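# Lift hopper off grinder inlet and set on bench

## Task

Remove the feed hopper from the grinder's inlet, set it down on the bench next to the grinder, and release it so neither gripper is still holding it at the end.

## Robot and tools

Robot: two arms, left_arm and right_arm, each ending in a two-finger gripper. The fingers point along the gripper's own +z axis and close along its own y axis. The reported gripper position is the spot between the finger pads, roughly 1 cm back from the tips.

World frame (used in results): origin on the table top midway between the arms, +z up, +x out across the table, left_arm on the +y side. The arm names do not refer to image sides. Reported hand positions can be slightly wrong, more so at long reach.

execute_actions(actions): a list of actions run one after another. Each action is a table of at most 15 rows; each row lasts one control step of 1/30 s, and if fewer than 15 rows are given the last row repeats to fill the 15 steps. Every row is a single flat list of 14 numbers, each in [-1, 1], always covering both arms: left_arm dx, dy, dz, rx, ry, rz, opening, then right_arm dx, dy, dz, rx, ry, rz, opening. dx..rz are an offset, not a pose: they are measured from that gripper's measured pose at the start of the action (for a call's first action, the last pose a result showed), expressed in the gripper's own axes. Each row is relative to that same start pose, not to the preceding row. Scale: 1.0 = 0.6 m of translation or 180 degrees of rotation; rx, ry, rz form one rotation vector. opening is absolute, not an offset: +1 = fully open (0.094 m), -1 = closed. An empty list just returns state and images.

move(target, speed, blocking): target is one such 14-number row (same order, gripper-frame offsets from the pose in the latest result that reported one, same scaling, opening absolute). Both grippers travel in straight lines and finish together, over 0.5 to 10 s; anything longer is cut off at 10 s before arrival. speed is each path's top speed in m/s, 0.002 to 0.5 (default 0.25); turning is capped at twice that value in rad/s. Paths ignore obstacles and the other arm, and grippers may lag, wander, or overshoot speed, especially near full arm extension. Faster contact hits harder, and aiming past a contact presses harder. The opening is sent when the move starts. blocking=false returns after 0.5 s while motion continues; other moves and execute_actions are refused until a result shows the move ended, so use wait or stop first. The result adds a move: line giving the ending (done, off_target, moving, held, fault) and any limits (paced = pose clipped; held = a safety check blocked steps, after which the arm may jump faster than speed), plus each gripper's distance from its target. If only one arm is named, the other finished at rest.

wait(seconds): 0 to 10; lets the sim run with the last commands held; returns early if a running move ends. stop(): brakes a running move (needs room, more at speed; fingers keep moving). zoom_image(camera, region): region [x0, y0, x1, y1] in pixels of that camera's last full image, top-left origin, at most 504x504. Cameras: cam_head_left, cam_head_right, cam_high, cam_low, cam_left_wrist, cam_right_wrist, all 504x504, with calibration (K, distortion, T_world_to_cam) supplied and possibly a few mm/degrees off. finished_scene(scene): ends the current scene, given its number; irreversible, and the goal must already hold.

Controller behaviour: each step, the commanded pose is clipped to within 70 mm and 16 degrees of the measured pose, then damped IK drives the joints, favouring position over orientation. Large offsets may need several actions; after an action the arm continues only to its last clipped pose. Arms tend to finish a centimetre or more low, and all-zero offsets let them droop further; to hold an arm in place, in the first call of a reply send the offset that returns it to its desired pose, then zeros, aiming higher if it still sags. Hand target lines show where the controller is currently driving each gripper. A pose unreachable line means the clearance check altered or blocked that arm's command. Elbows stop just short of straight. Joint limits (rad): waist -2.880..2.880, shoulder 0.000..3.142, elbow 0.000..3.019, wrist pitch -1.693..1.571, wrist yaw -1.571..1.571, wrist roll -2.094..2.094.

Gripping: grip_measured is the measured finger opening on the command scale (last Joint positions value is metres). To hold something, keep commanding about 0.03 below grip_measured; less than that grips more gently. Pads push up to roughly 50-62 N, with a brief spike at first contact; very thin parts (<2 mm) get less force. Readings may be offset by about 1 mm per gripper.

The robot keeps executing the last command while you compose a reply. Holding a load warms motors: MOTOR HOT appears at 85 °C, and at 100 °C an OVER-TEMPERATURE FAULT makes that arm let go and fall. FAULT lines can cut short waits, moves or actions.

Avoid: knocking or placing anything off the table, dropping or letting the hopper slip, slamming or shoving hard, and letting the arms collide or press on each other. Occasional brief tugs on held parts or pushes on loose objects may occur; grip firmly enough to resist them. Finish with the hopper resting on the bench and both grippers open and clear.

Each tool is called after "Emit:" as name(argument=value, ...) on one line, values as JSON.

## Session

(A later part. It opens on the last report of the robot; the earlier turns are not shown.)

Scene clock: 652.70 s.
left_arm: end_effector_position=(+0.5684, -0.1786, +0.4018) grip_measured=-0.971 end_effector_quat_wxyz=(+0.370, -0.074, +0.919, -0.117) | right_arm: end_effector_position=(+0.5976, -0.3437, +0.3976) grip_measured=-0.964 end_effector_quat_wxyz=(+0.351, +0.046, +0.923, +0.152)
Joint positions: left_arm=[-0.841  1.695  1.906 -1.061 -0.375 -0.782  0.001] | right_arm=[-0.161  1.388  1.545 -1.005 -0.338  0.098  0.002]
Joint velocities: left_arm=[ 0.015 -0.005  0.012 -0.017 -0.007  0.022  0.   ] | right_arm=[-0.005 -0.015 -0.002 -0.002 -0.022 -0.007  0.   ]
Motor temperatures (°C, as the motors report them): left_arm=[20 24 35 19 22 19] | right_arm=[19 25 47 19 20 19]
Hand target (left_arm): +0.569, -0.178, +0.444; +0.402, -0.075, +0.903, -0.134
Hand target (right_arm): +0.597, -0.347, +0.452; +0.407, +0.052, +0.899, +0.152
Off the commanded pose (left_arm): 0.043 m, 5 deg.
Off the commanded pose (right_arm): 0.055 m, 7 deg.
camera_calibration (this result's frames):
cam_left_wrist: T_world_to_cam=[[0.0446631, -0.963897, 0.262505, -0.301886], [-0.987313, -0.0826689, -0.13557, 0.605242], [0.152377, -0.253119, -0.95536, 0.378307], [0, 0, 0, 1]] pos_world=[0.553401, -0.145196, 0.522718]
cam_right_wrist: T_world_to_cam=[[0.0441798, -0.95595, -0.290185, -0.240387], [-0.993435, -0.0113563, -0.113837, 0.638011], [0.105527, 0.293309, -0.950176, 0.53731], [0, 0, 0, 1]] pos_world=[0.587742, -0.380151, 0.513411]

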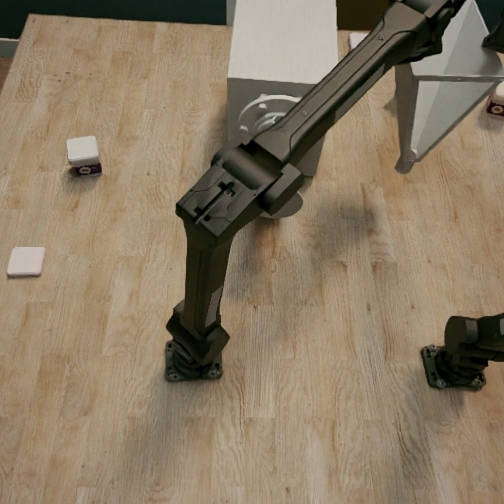

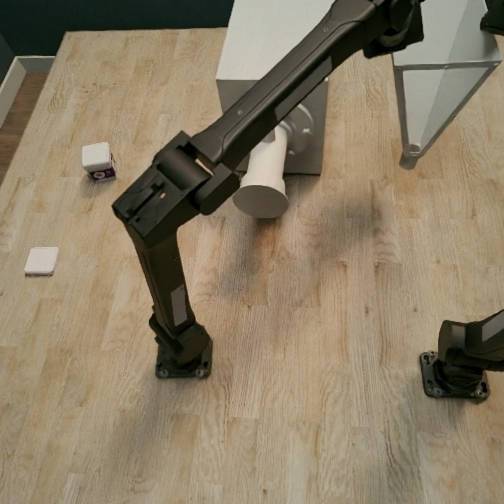

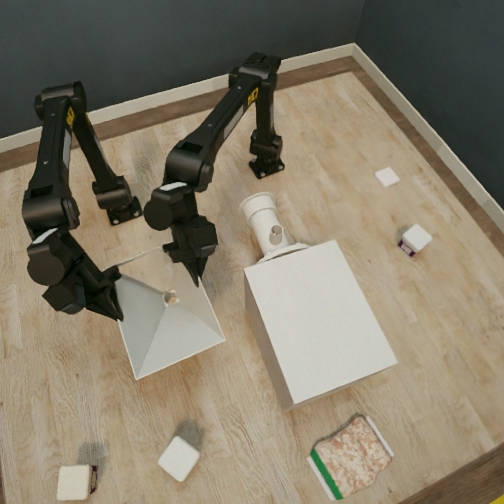

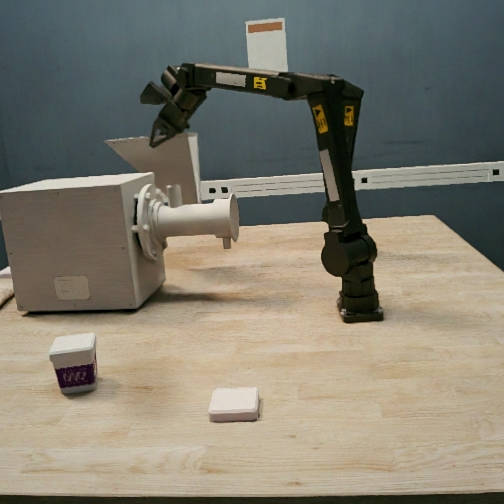

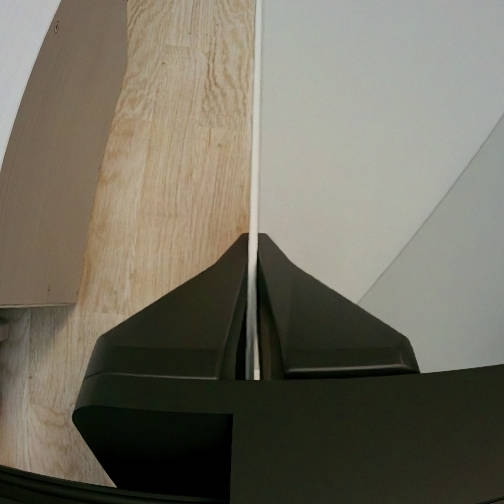

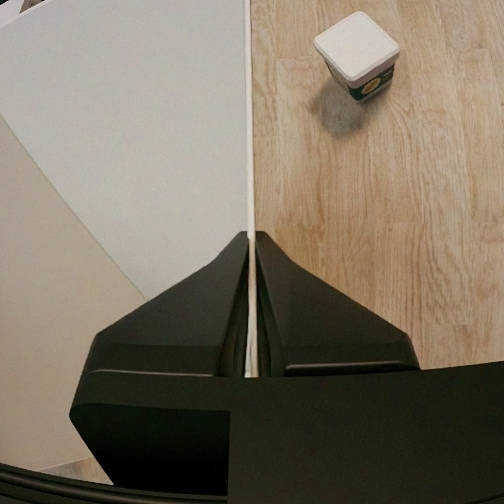

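Emit:
execute_actions(actions=[[[-0.0295,-0.009,0.0075,0.014,-0.023,0,-1, -0.0467,0.0052,-0.0172,0.007,-0.040,-0.011,-1]],[[-0.0295,-0.009,0.0075,0.014,-0.023,0,-1, -0.0467,0.0052,-0.0172,0.007,-0.040,-0.011,-1]],[[-0.0295,-0.009,0.0075,0.014,-0.023,0,-1, -0.0467,0.0052,-0.0172,0.0,-0.040,-0.004,-1]]])

Scene clock: 700.27 s.
left_arm: end_effector_position=(+0.5937, -0.1932, +0.3316) grip_measured=-0.971 end_effector_quat_wxyz=(+0.381, -0.070, +0.912, -0.135) | right_arm: end_effector_position=(+0.6176, -0.3558, +0.3303) grip_measured=-0.964 end_effector_quat_wxyz=(+0.374, +0.041, +0.919, +0.117)
Joint positions: left_arm=[-0.826  1.725  1.741 -0.815 -0.352 -0.758  0.001] | right_arm=[-0.16   1.406  1.374 -0.77  -0.276  0.074  0.002]
Joint velocities: left_arm=[-0.005 -0.015 -0.002  0.022 -0.007 -0.007 -0.001] | right_arm=[ 0.005 -0.005 -0.002  0.012 -0.022  0.022  0.   ]
Motor temperatures (°C, as the motors report them): left_arm=[20 25 36 19 22 19] | right_arm=[19 25 48 19 19 19]
Hand target (left_arm): +0.601, -0.192, +0.366; +0.412, -0.070, +0.896, -0.149
Hand target (right_arm): +0.622, -0.358, +0.380; +0.426, +0.042, +0.897, +0.114
Off the commanded pose (left_arm): 0.036 m, 4 deg.
Off the commanded pose (right_arm): 0.051 m, 6 deg.
camera_calibration (this result's frames):
cam_left_wrist: T_world_to_cam=[[0.0200933, -0.955866, 0.293114, -0.292699], [-0.984049, -0.0707402, -0.163231, 0.628978], [0.176762, -0.285159, -0.94204, 0.278702], [0, 0, 0, 1]] pos_world=[0.575562, -0.155812, 0.451011]
cam_right_wrist: T_world_to_cam=[[0.0322252, -0.974266, -0.223087, -0.293639], [-0.987582, 0.00329986, -0.157069, 0.665936], [0.153763, 0.225378, -0.962061, 0.424722], [0, 0, 0, 1]] pos_world=[0.601823, -0.384003, 0.447699]

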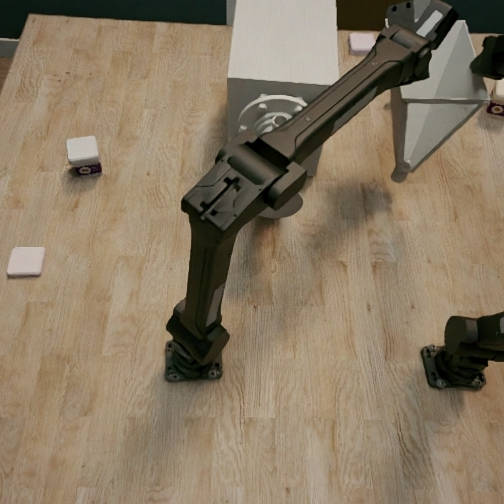

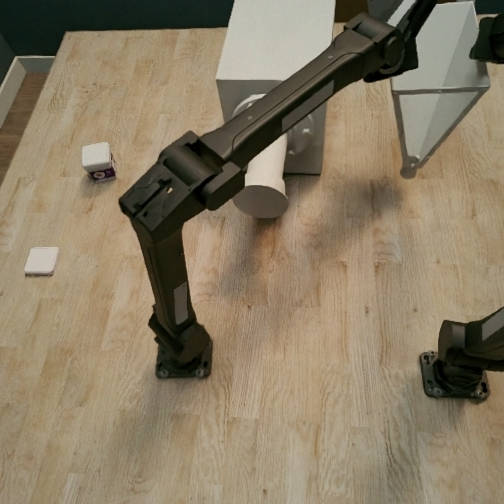

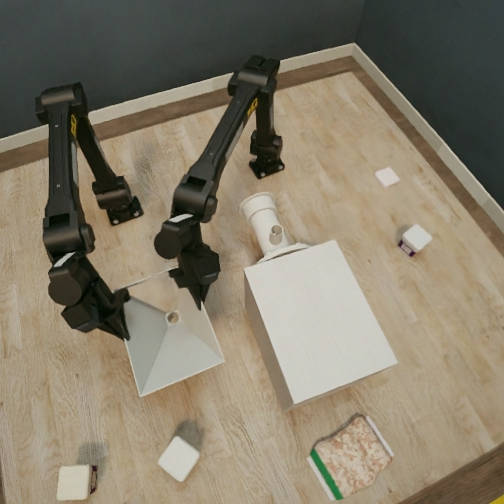

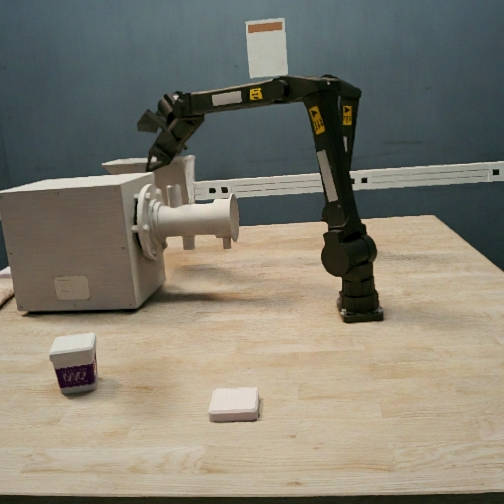

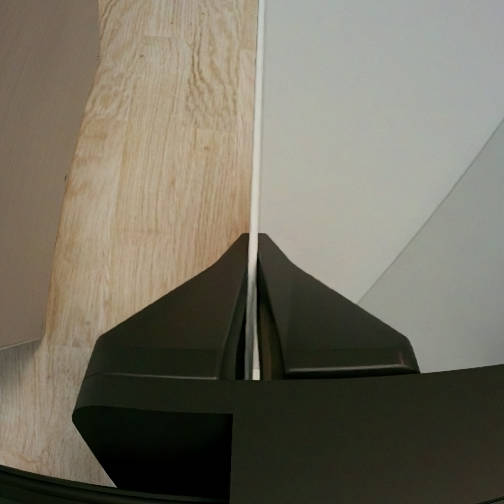

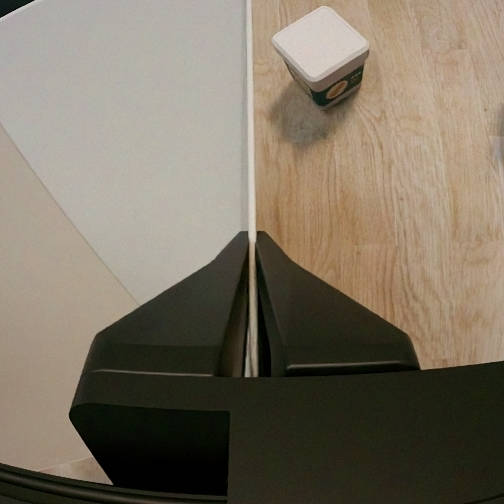

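Emit:
execute_actions(actions=[])

Scene clock: 718.13 s.
left_arm: end_effector_position=(+0.5938, -0.1933, +0.3318) grip_measured=-0.971 end_effector_quat_wxyz=(+0.382, -0.070, +0.912, -0.135) | right_arm: end_effector_position=(+0.6176, -0.3558, +0.3304) grip_measured=-0.964 end_effector_quat_wxyz=(+0.374, +0.041, +0.919, +0.117)
Joint positions: left_arm=[-0.826  1.725  1.741 -0.814 -0.352 -0.758  0.001] | right_arm=[-0.16   1.406  1.374 -0.77  -0.276  0.074  0.002]
Joint velocities: left_arm=[ 0.005  0.005 -0.007 -0.002  0.007 -0.007 -0.002] | right_arm=[-0.015  0.005 -0.007  0.017 -0.051 -0.022 -0.   ]
Motor temperatures (°C, as the motors report them): left_arm=[20 25 36 19 22 19] | right_arm=[19 25 48 19 19 19]
Hand target (left_arm): +0.601, -0.192, +0.366; +0.412, -0.070, +0.896, -0.149
Hand target (right_arm): +0.622, -0.358, +0.380; +0.426, +0.042, +0.897, +0.114
Off the commanded pose (left_arm): 0.035 m, 4 deg.
Off the commanded pose (right_arm): 0.051 m, 6 deg.
camera_calibration (this result's frames):
cam_left_wrist: T_world_to_cam=[[0.0199293, -0.955714, 0.293621, -0.292862], [-0.983957, -0.070825, -0.163744, 0.629185], [0.177289, -0.285648, -0.941793, 0.278289], [0, 0, 0, 1]] pos_world=[0.57559, -0.155838, 0.451107]
cam_right_wrist: T_world_to_cam=[[0.0323096, -0.974277, -0.223027, -0.293711], [-0.987523, 0.00329218, -0.157442, 0.666095], [0.154127, 0.225331, -0.962014, 0.424517], [0, 0, 0, 1]] pos_world=[0.601844, -0.384005, 0.447758]

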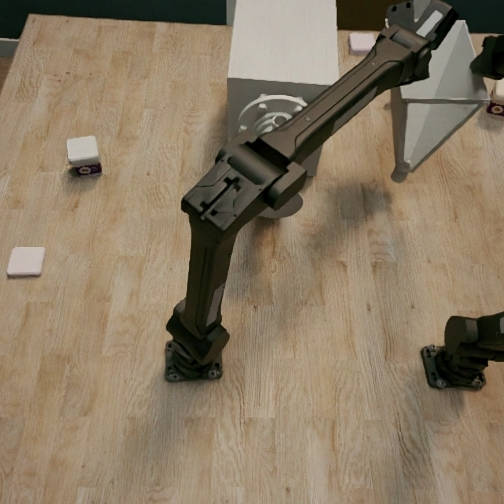

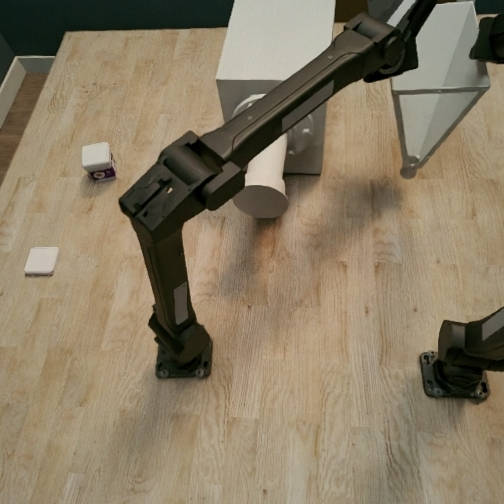

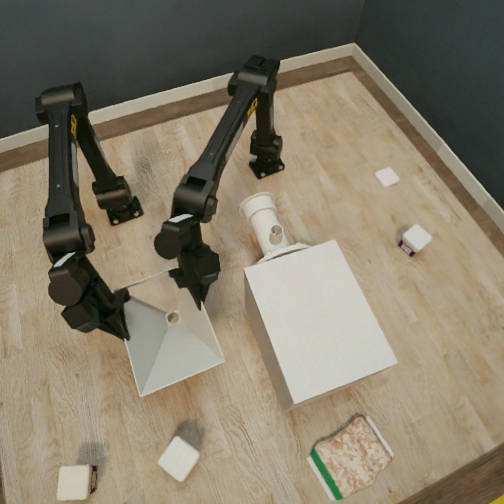

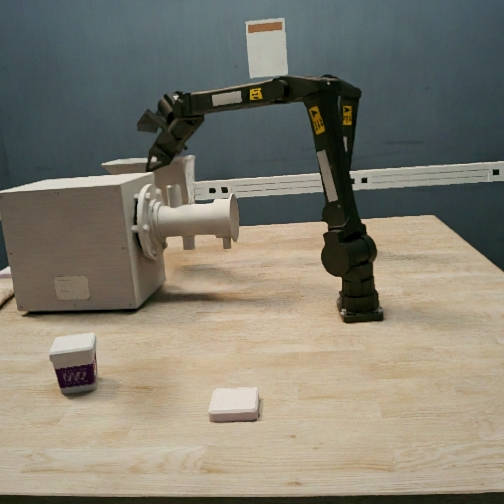

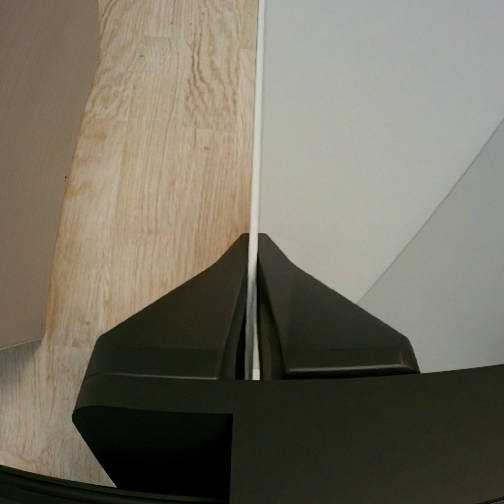

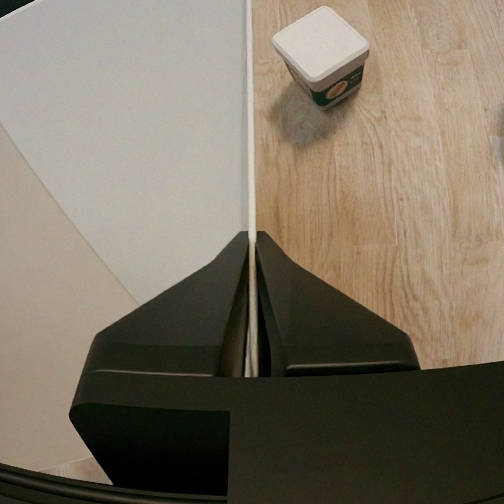

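Emit:
execute_actions(actions=[[[-0.0295,-0.009,0.0075,0.014,-0.023,0,-1,-0.0467,0.0052,-0.0172,0.0,-0.040,-0.004,-1]],[[-0.0295,-0.009,0.0075,0.014,-0.023,0,-1,-0.0467,0.0052,-0.0172,0.0,-0.040,-0.004,-1]]])

Scene clock: 722.37 s.
left_arm: end_effector_position=(+0.6038, -0.1978, +0.2837) grip_measured=-0.971 end_effector_quat_wxyz=(+0.387, -0.063, +0.909, -0.144) | right_arm: end_effector_position=(+0.6233, -0.3594, +0.2838) grip_measured=-0.964 end_effector_quat_wxyz=(+0.386, +0.048, +0.914, +0.112)
Joint positions: left_arm=[-0.816  1.748  1.637 -0.661 -0.334 -0.735  0.001] | right_arm=[-0.161  1.422  1.257 -0.611 -0.263  0.086  0.002]
Joint velocities: left_arm=[-0.005 -0.005 -0.017 -0.012  0.081  0.037  0.001] | right_arm=[-0.005  0.005  0.002 -0.027  0.051 -0.007 -0.001]
Motor temperatures (°C, as the motors report them): left_arm=[20 25 35 19 22 19] | right_arm=[19 25 48 19 19 19]
Hand target (left_arm): +0.614, -0.197, +0.317; +0.417, -0.063, +0.893, -0.156
Hand target (right_arm): +0.631, -0.361, +0.333; +0.437, +0.045, +0.892, +0.109
Off the commanded pose (left_arm): 0.035 m, 4 deg.
Off the commanded pose (right_arm): 0.050 m, 6 deg.
camera_calibration (this result's frames):
cam_left_wrist: T_world_to_cam=[[-0.0026845, -0.952917, 0.303221, -0.271779], [-0.982587, -0.0538198, -0.177836, 0.637432], [0.185782, -0.298418, -0.936179, 0.220748], [0, 0, 0, 1]] pos_world=[0.584592, -0.1588, 0.402427]
cam_right_wrist: T_world_to_cam=[[0.0189036, -0.975559, -0.218921, -0.301023], [-0.983462, 0.0213043, -0.179858, 0.674695], [0.180126, 0.218701, -0.959023, 0.36024], [0, 0, 0, 1]] pos_world=[0.604338, -0.386824, 0.400927]

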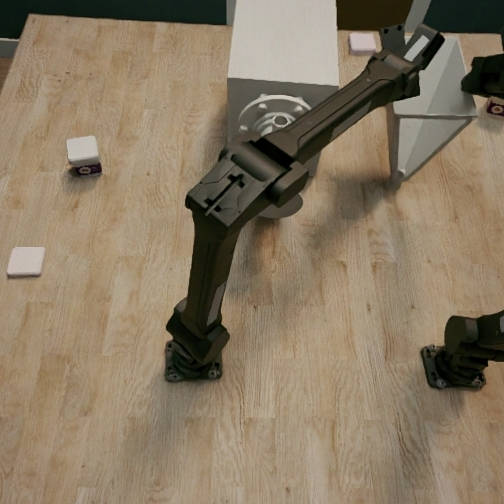

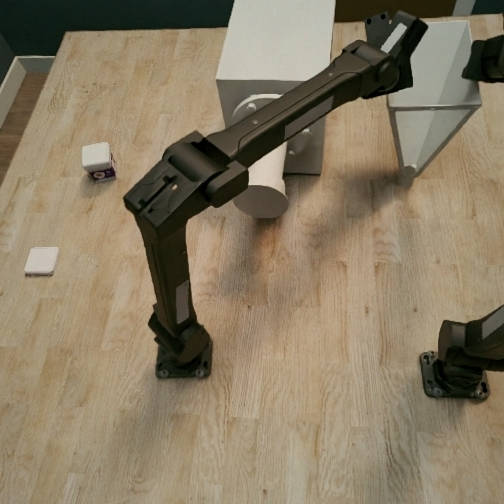

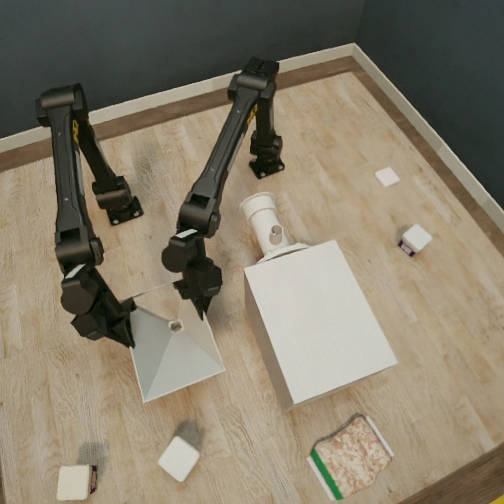

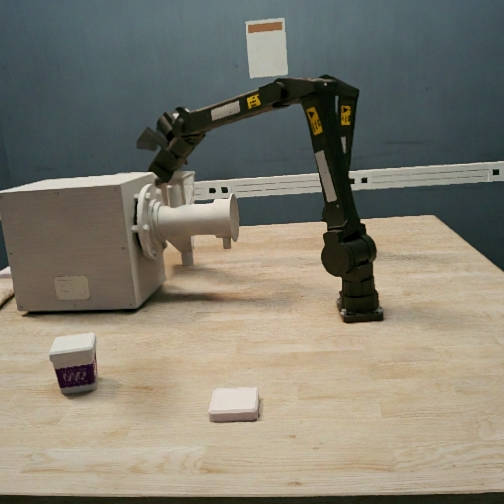

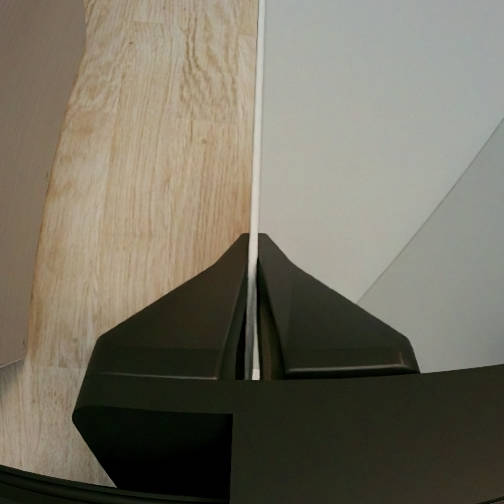

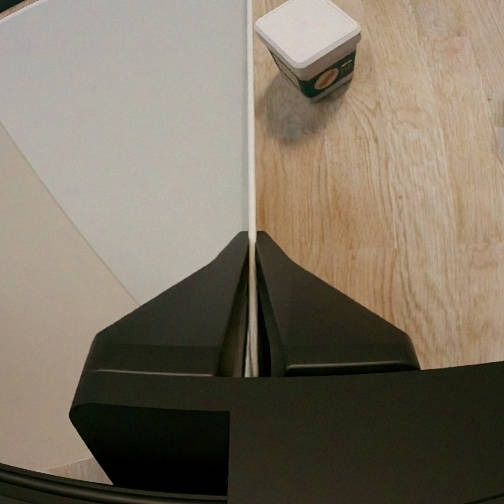

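Emit:
execute_actions(actions=[[[-0.045,-0.0125,-0.0075,0.014,-0.023,0,-1,-0.061,0.0136,-0.031,0.0,-0.040,-0.004,-1]]])

Scene clock: 738.33 s.
left_arm: end_effector_position=(+0.6084, -0.1989, +0.2840) grip_measured=-0.971 end_effector_quat_wxyz=(+0.395, -0.062, +0.904, -0.154) | right_arm: end_effector_position=(+0.6270, -0.3606, +0.2850) grip_measured=-0.964 end_effector_quat_wxyz=(+0.400, +0.050, +0.909, +0.111)
Joint positions: left_arm=[-0.812  1.748  1.625 -0.621 -0.327 -0.727  0.001] | right_arm=[-0.161  1.421  1.244 -0.57  -0.258  0.093  0.002]
Joint velocities: left_arm=[-0.005 -0.005 -0.012 -0.012  0.007 -0.051 -0.001] | right_arm=[-0.005 -0.015  0.002  0.002  0.007 -0.066  0.001]
Motor temperatures (°C, as the motors report them): left_arm=[20 25 35 19 22 19] | right_arm=[19 25 48 20 19 19]
Hand target (left_arm): +0.618, -0.198, +0.308; +0.420, -0.059, +0.891, -0.162
Hand target (right_arm): +0.634, -0.361, +0.324; +0.443, +0.049, +0.889, +0.106
Off the commanded pose (left_arm): 0.026 m, 3 deg.
Off the commanded pose (right_arm): 0.040 m, 6 deg.
camera_calibration (this result's frames):
cam_left_wrist: T_world_to_cam=[[-0.0141506, -0.947567, 0.319243, -0.26938], [-0.979314, -0.0513193, -0.195733, 0.645492], [0.201853, -0.315409, -0.927239, 0.204075], [0, 0, 0, 1]] pos_world=[0.587134, -0.157762, 0.401568]
cam_right_wrist: T_world_to_cam=[[0.0177345, -0.976096, -0.216617, -0.302101], [-0.977694, 0.0284189, -0.208102, 0.685512], [0.209283, 0.215476, -0.953819, 0.340039], [0, 0, 0, 1]] pos_world=[0.604415, -0.387631, 0.401552]

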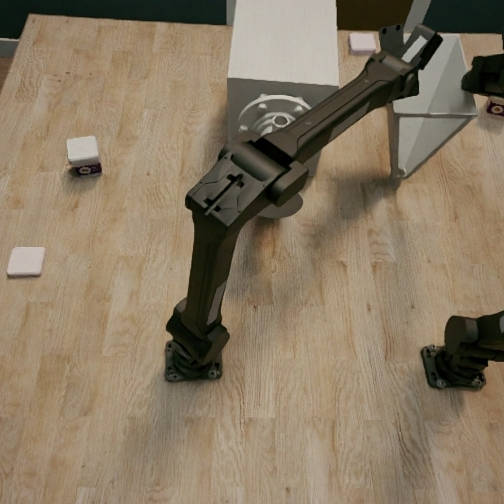

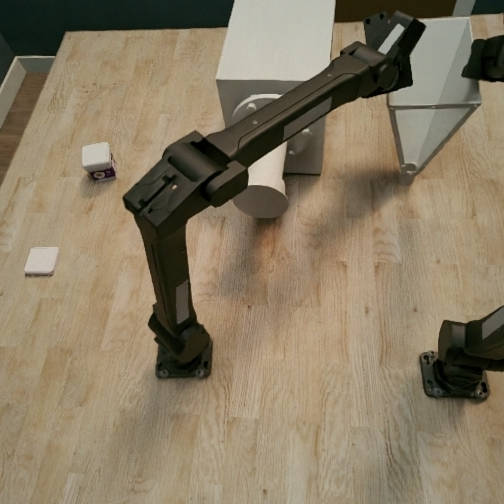

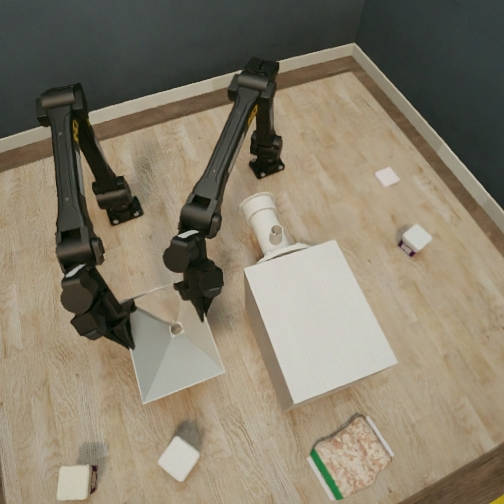

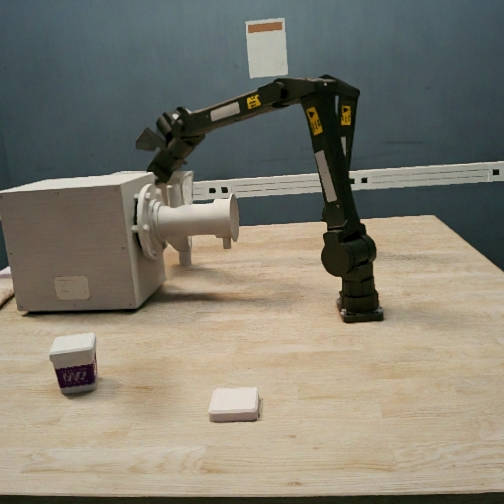

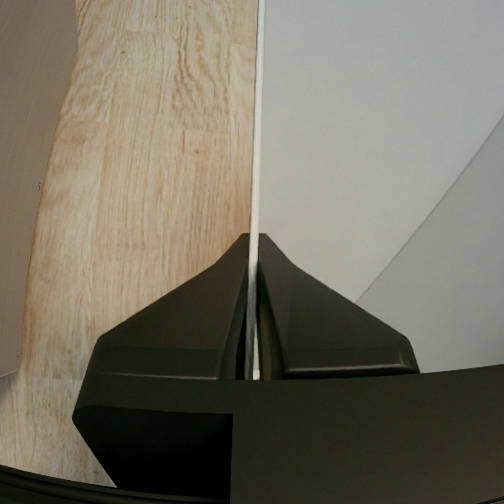

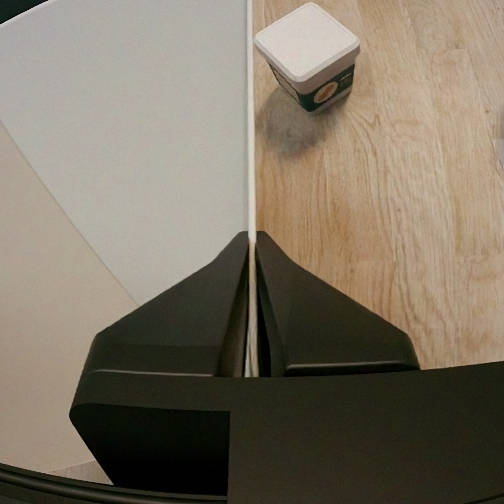

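Emit:
zoom_image(camera="cam_low", region=[100, 150, 260, 310])

Emit:
zoom_image(camera="cam_head_right", region=[340, 60, 504, 224])

Region (100, 150, 260, 310) of cam_low's 504x504 image, scaled by 3.150, with more detail than that image has.

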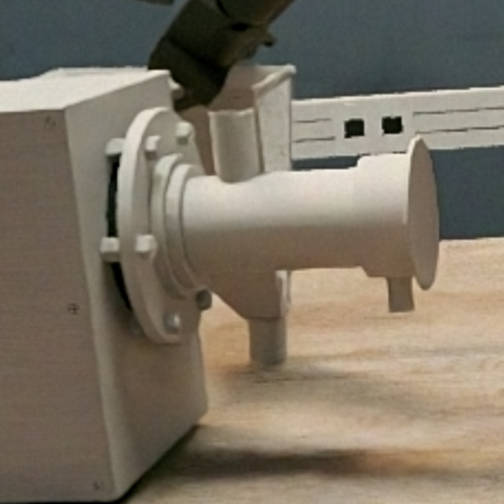

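Region (340, 60, 504, 224) of cam_head_right's 504x504 image, scaled by 3.073, with more detail than that image has.

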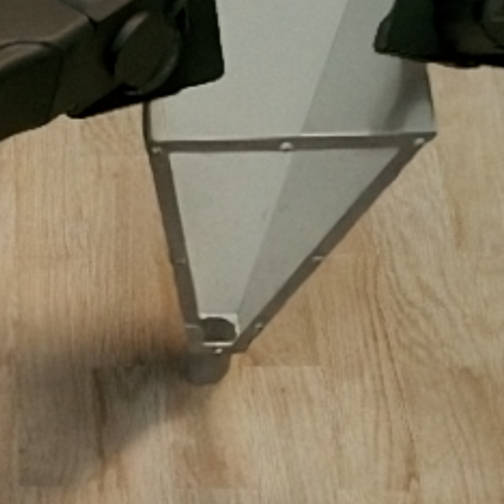

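Emit:
execute_actions(actions=[[[-0.0336,-0.0075,0.0035,0.012,-0.018,0,-1,-0.0494,0.0096,-0.0197,0.0,-0.033,-0.004,-1]]])

Scene clock: 764.90 s.
left_arm: end_effector_position=(+0.6121, -0.1997, +0.2834) grip_measured=-0.971 end_effector_quat_wxyz=(+0.399, -0.061, +0.900, -0.163) | right_arm: end_effector_position=(+0.6301, -0.3609, +0.2865) grip_measured=-0.964 end_effector_quat_wxyz=(+0.411, +0.049, +0.904, +0.110)
Joint positions: left_arm=[-0.806  1.748  1.615 -0.588 -0.313 -0.721  0.001] | right_arm=[-0.16   1.419  1.235 -0.535 -0.258  0.097  0.002]
Joint velocities: left_arm=[ 0.005 -0.015 -0.002  0.022 -0.051 -0.037  0.   ] | right_arm=[-0.005 -0.005  0.012 -0.002  0.051 -0.066 -0.   ]
Motor temperatures (°C, as the motors report them): left_arm=[20 25 34 19 22 19] | right_arm=[19 25 47 20 19 19]
Hand target (left_arm): +0.623, -0.199, +0.298; +0.420, -0.059, +0.890, -0.169
Hand target (right_arm): +0.637, -0.362, +0.315; +0.446, +0.049, +0.887, +0.105
Off the commanded pose (left_arm): 0.019 m, 3 deg.
Off the commanded pose (right_arm): 0.030 m, 5 deg.
camera_calibration (this result's frames):
cam_left_wrist: T_world_to_cam=[[-0.0257855, -0.94178, 0.335241, -0.26615], [-0.977248, -0.0468772, -0.206857, 0.651743], [0.210529, -0.332947, -0.919143, 0.191449], [0, 0, 0, 1]] pos_world=[0.589746, -0.15636, 0.400011]
cam_right_wrist: T_world_to_cam=[[0.0203006, -0.976307, -0.215434, -0.304176], [-0.972104, 0.0310871, -0.232483, 0.693331], [0.233672, 0.214144, -0.948441, 0.323453], [0, 0, 0, 1]] pos_world=[0.604583, -0.387789, 0.402434]

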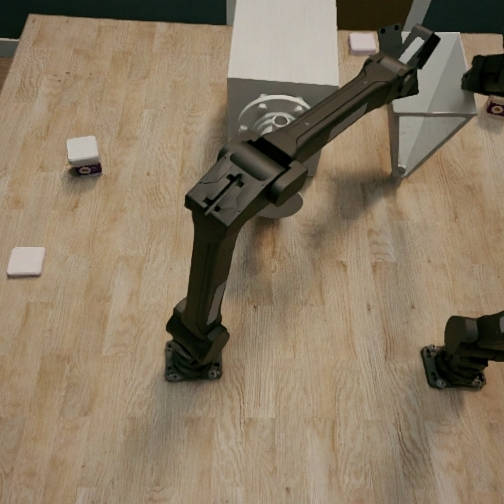

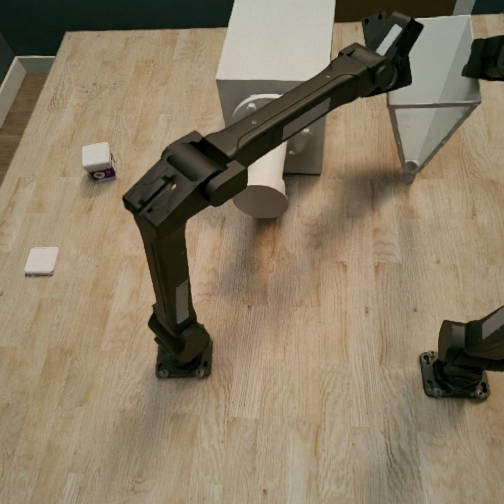

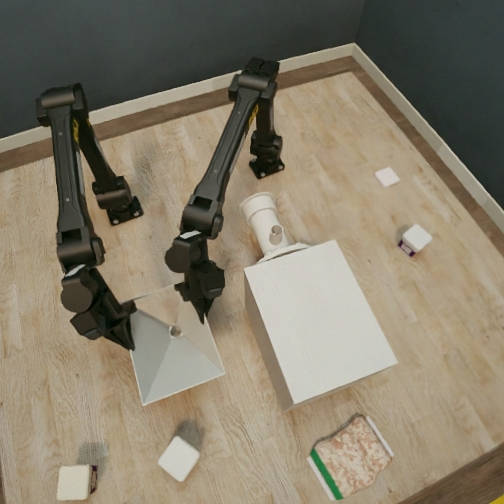

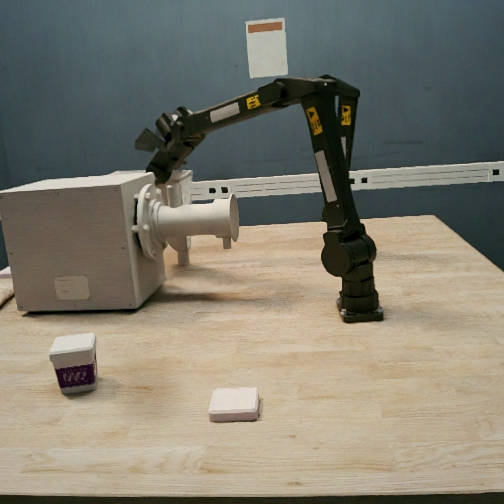

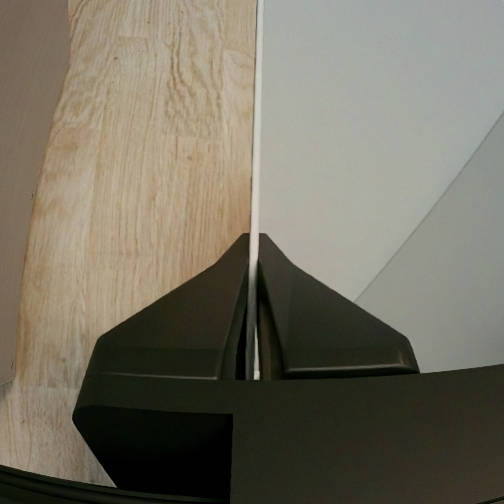

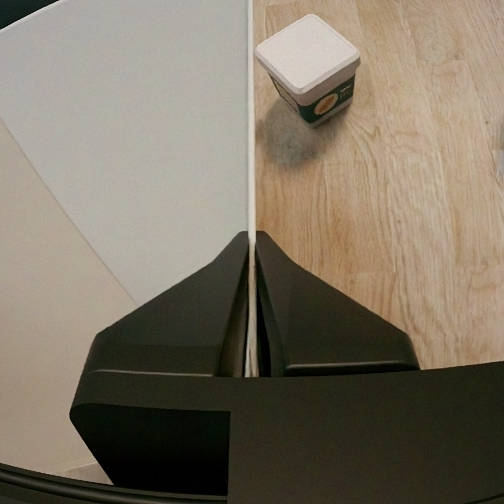

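Emit:
execute_actions(actions=[[[-0.0235,-0.0068,-0.0099,0.003,-0.010,0,-1,-0.028,0.0063,-0.0178,0.0,-0.02,0,-0.94],[-0.0235,-0.0068,-0.0099,0.003,-0.010,0,-1,-0.028,0.0063,-0.0178,0.0,-0.02,0,-0.94],[-0.0235,-0.0068,-0.0099,0.003,-0.010,0,-1,-0.028,0.0063,-0.0178,0.0,-0.02,0,-0.94],[-0.0235,-0.0068,-0.0099,0.003,-0.010,0,-1,-0.028,0.0063,-0.0178,0.0,-0.02,0,-0.92],[-0.0235,-0.0068,-0.0099,0.003,-0.010,0,-1,-0.028,0.0063,-0.0178,0.0,-0.02,0,-0.92],[-0.0235,-0.0068,-0.0099,0.003,-0.010,0,-1,-0.028,0.0063,-0.0178,0.0,-0.02,0,-0.90],[-0.0235,-0.0068,-0.0099,0.003,-0.010,0,-1,-0.028,0.0063,-0.0178,0.0,-0.02,0,-0.90],[-0.0235,-0.0068,-0.0099,0.003,-0.010,0,-1,-0.028,0.0063,-0.0178,0.0,-0.02,0,-0.88]]])

Scene clock: 814.80 s.
left_arm: end_effector_position=(+0.6121, -0.1991, +0.2832) grip_measured=-0.972 end_effector_quat_wxyz=(+0.399, -0.061, +0.900, -0.162) | right_arm: end_effector_position=(+0.6304, -0.3622, +0.2967) grip_measured=-0.882 end_effector_quat_wxyz=(+0.428, +0.052, +0.896, +0.107)
Joint positions: left_arm=[-0.806  1.748  1.615 -0.59  -0.316 -0.721  0.001] | right_arm=[-0.16   1.403  1.227 -0.507 -0.25   0.105  0.006]
Joint velocities: left_arm=[-0.015 -0.034 -0.007  0.022 -0.037 -0.051  0.001] | right_arm=[-0.005  0.005  0.002  0.012 -0.022  0.022 -0.001]
Motor temperatures (°C, as the motors report them): left_arm=[20 26 34 20 21 19] | right_arm=[19 25 46 20 19 19]
Hand target (left_arm): +0.617, -0.199, +0.298; +0.413, -0.061, +0.893, -0.167
Hand target (right_arm): +0.633, -0.362, +0.307; +0.439, +0.053, +0.890, +0.109
Off the commanded pose (left_arm): 0.016 m, 2 deg.
Off the commanded pose (right_arm): 0.010 m, 1 deg.
camera_calibration (this result's frames):
cam_left_wrist: T_world_to_cam=[[-0.0239103, -0.942609, 0.333041, -0.266256], [-0.977145, -0.048352, -0.207004, 0.651449], [0.211227, -0.330379, -0.919909, 0.191765], [0, 0, 0, 1]] pos_world=[0.589688, -0.156121, 0.399933]
cam_right_wrist: T_world_to_cam=[[0.0170148, -0.977337, -0.211005, -0.302933], [-0.962822, 0.0408879, -0.267024, 0.703968], [0.2696, 0.207704, -0.940306, 0.306025], [0, 0, 0, 1]] pos_world=[0.600446, -0.388414, 0.411813]

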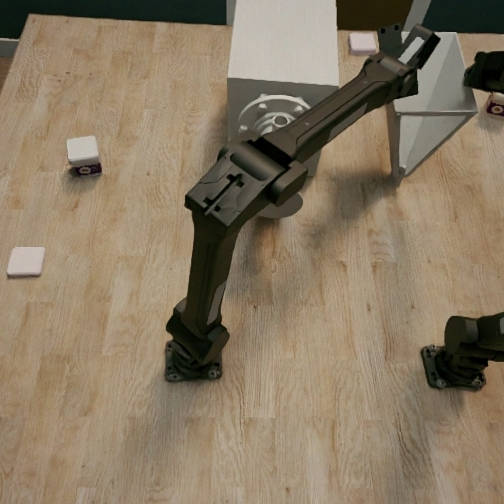

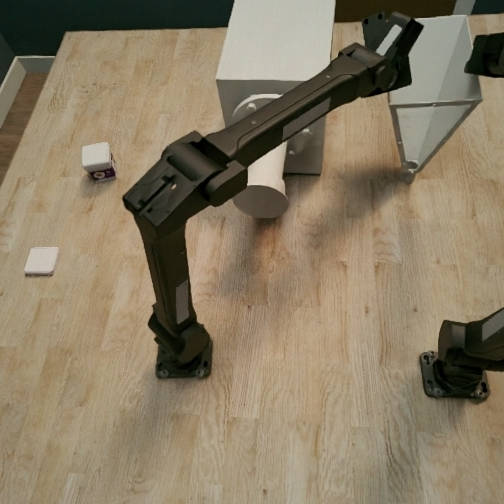

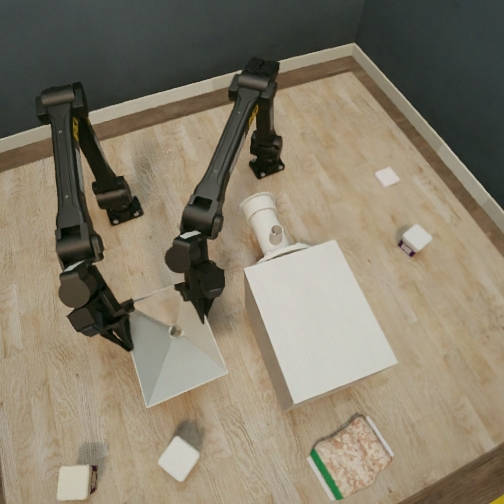

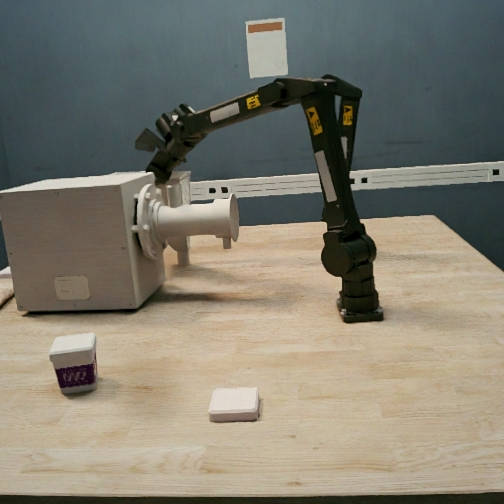

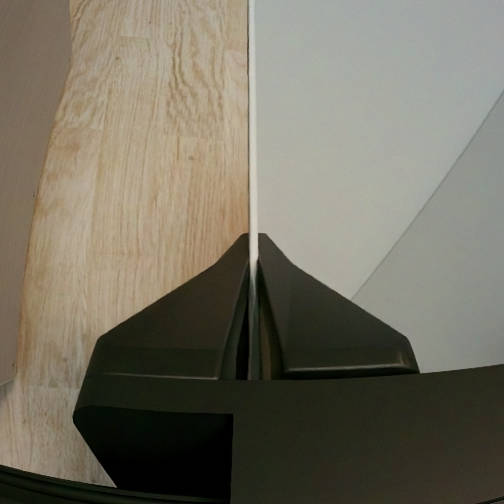

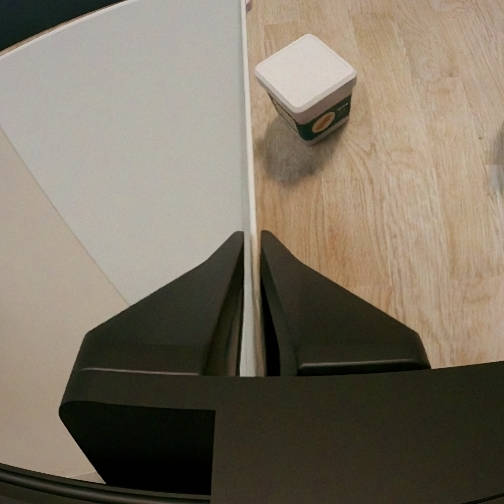

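Emit:
move(target=[-0.0235,-0.0068,-0.0099,0.003,-0.010,0,-1,-0.012,0.0,-0.145,0.0,0.0,0,-0.6], speed=0.1)

Scene clock: 838.77 s.
left_arm: end_effector_position=(+0.6119, -0.1986, +0.2821) grip_measured=-0.972 end_effector_quat_wxyz=(+0.399, -0.062, +0.901, -0.161) | right_arm: end_effector_position=(+0.5679, -0.3715, +0.3561) grip_measured=-0.602 end_effector_quat_wxyz=(+0.430, +0.051, +0.894, +0.110)
Joint positions: left_arm=[-0.806  1.748  1.613 -0.59  -0.317 -0.721  0.001] | right_arm=[-0.206  1.229  1.221 -0.676 -0.29   0.078  0.019]
Joint velocities: left_arm=[-0.015 -0.005  0.002 -0.017  0.022  0.007 -0.001] | right_arm=[ 0.005 -0.034 -0.017  0.017 -0.022  0.007 -0.   ]
Motor temperatures (°C, as the motors report them): left_arm=[20 26 34 19 21 19] | right_arm=[19 24 45 19 19 19]
Hand target (left_arm): +0.617, -0.198, +0.298; +0.413, -0.062, +0.893, -0.165
Hand target (right_arm): +0.566, -0.376, +0.355; +0.428, +0.052, +0.896, +0.108
Off the commanded pose (left_arm): 0.017 m, 2 deg.
Off the commanded pose (right_arm): 0.005 m, 0 deg.
move: off_target (left_arm)
camera_calibration (this result's frames):
cam_left_wrist: T_world_to_cam=[[-0.0219747, -0.943216, 0.331452, -0.266258], [-0.977317, -0.0495842, -0.205896, 0.650584], [0.21064, -0.328458, -0.920731, 0.191972], [0, 0, 0, 1]] pos_world=[0.589539, -0.155826, 0.398959]
cam_right_wrist: T_world_to_cam=[[0.0207721, -0.976364, -0.215131, -0.298683], [-0.961186, 0.0397099, -0.27303, 0.660794], [0.27512, 0.212452, -0.937642, 0.378292], [0, 0, 0, 1]] pos_world=[0.537275, -0.398232, 0.470863]

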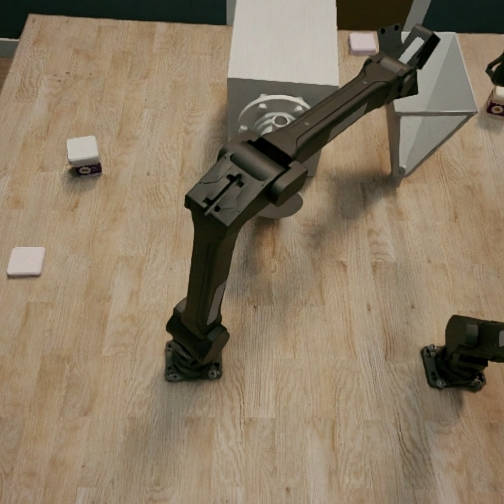

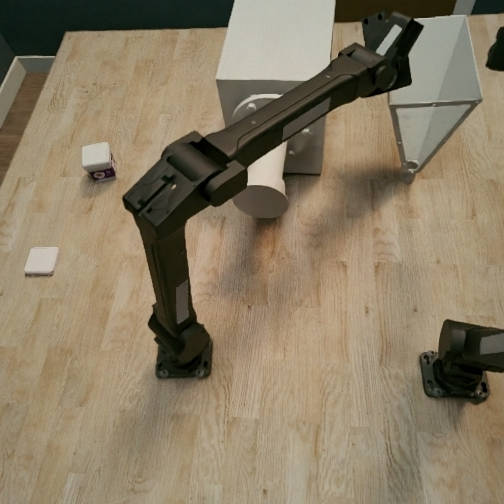

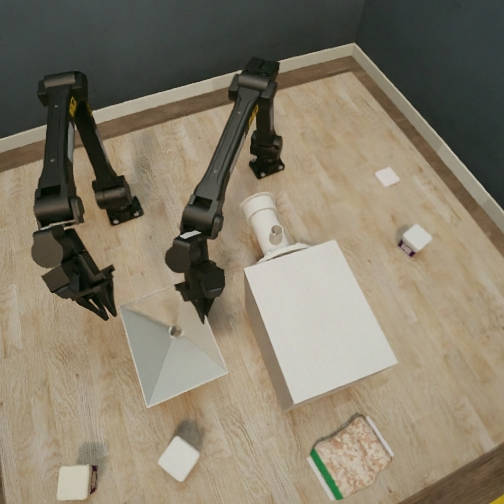

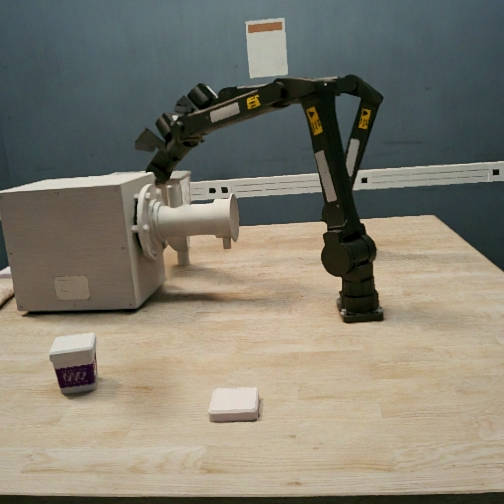

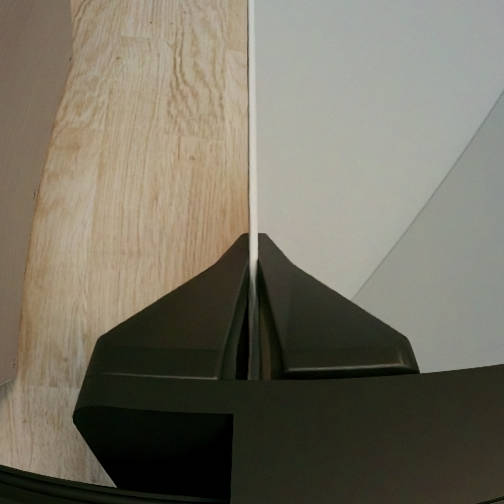

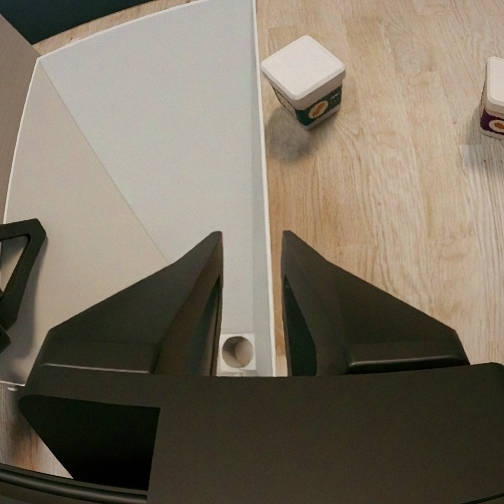

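Emit:
zoom_image(camera="cam_head_right", region=[360, 0, 504, 144])

Emit:
zoom_image(camera="cam_head_left", region=[360, 10, 504, 154])

Emit:
zoom_image(camera="cam_high", region=[60, 230, 260, 430])

Region (360, 0, 504, 144) of cam_head_right's 504x504 image, scaled by 3.500, with more detail than that image has.

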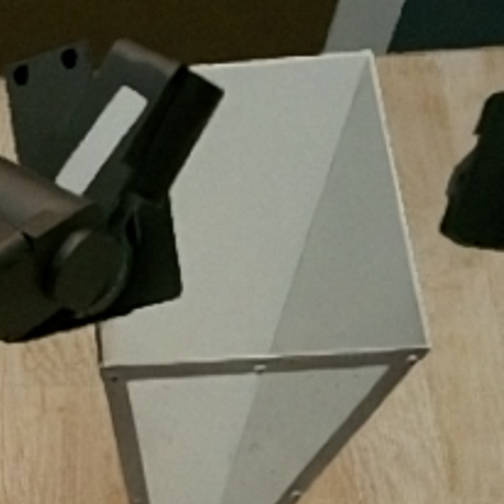

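Region (360, 10, 504, 154) of cam_head_left's 504x504 image, scaled by 3.500, with more detail than that image has.

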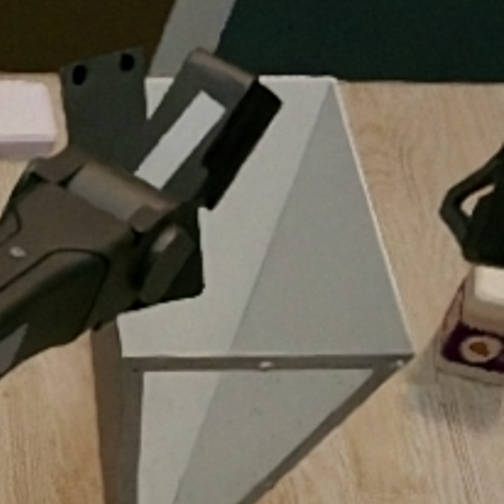

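Region (60, 230, 260, 430) of cam_high's 504x504 image, scaled by 2.520, with more detail than that image has.

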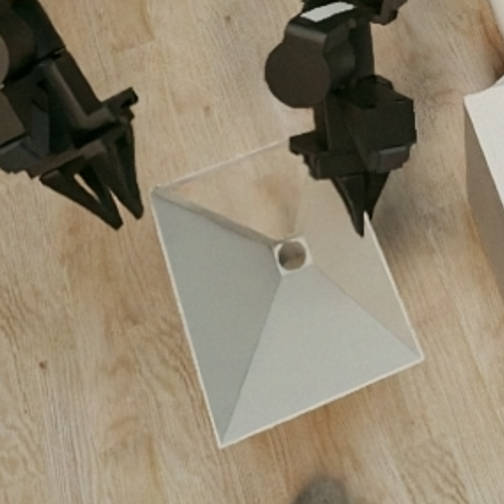

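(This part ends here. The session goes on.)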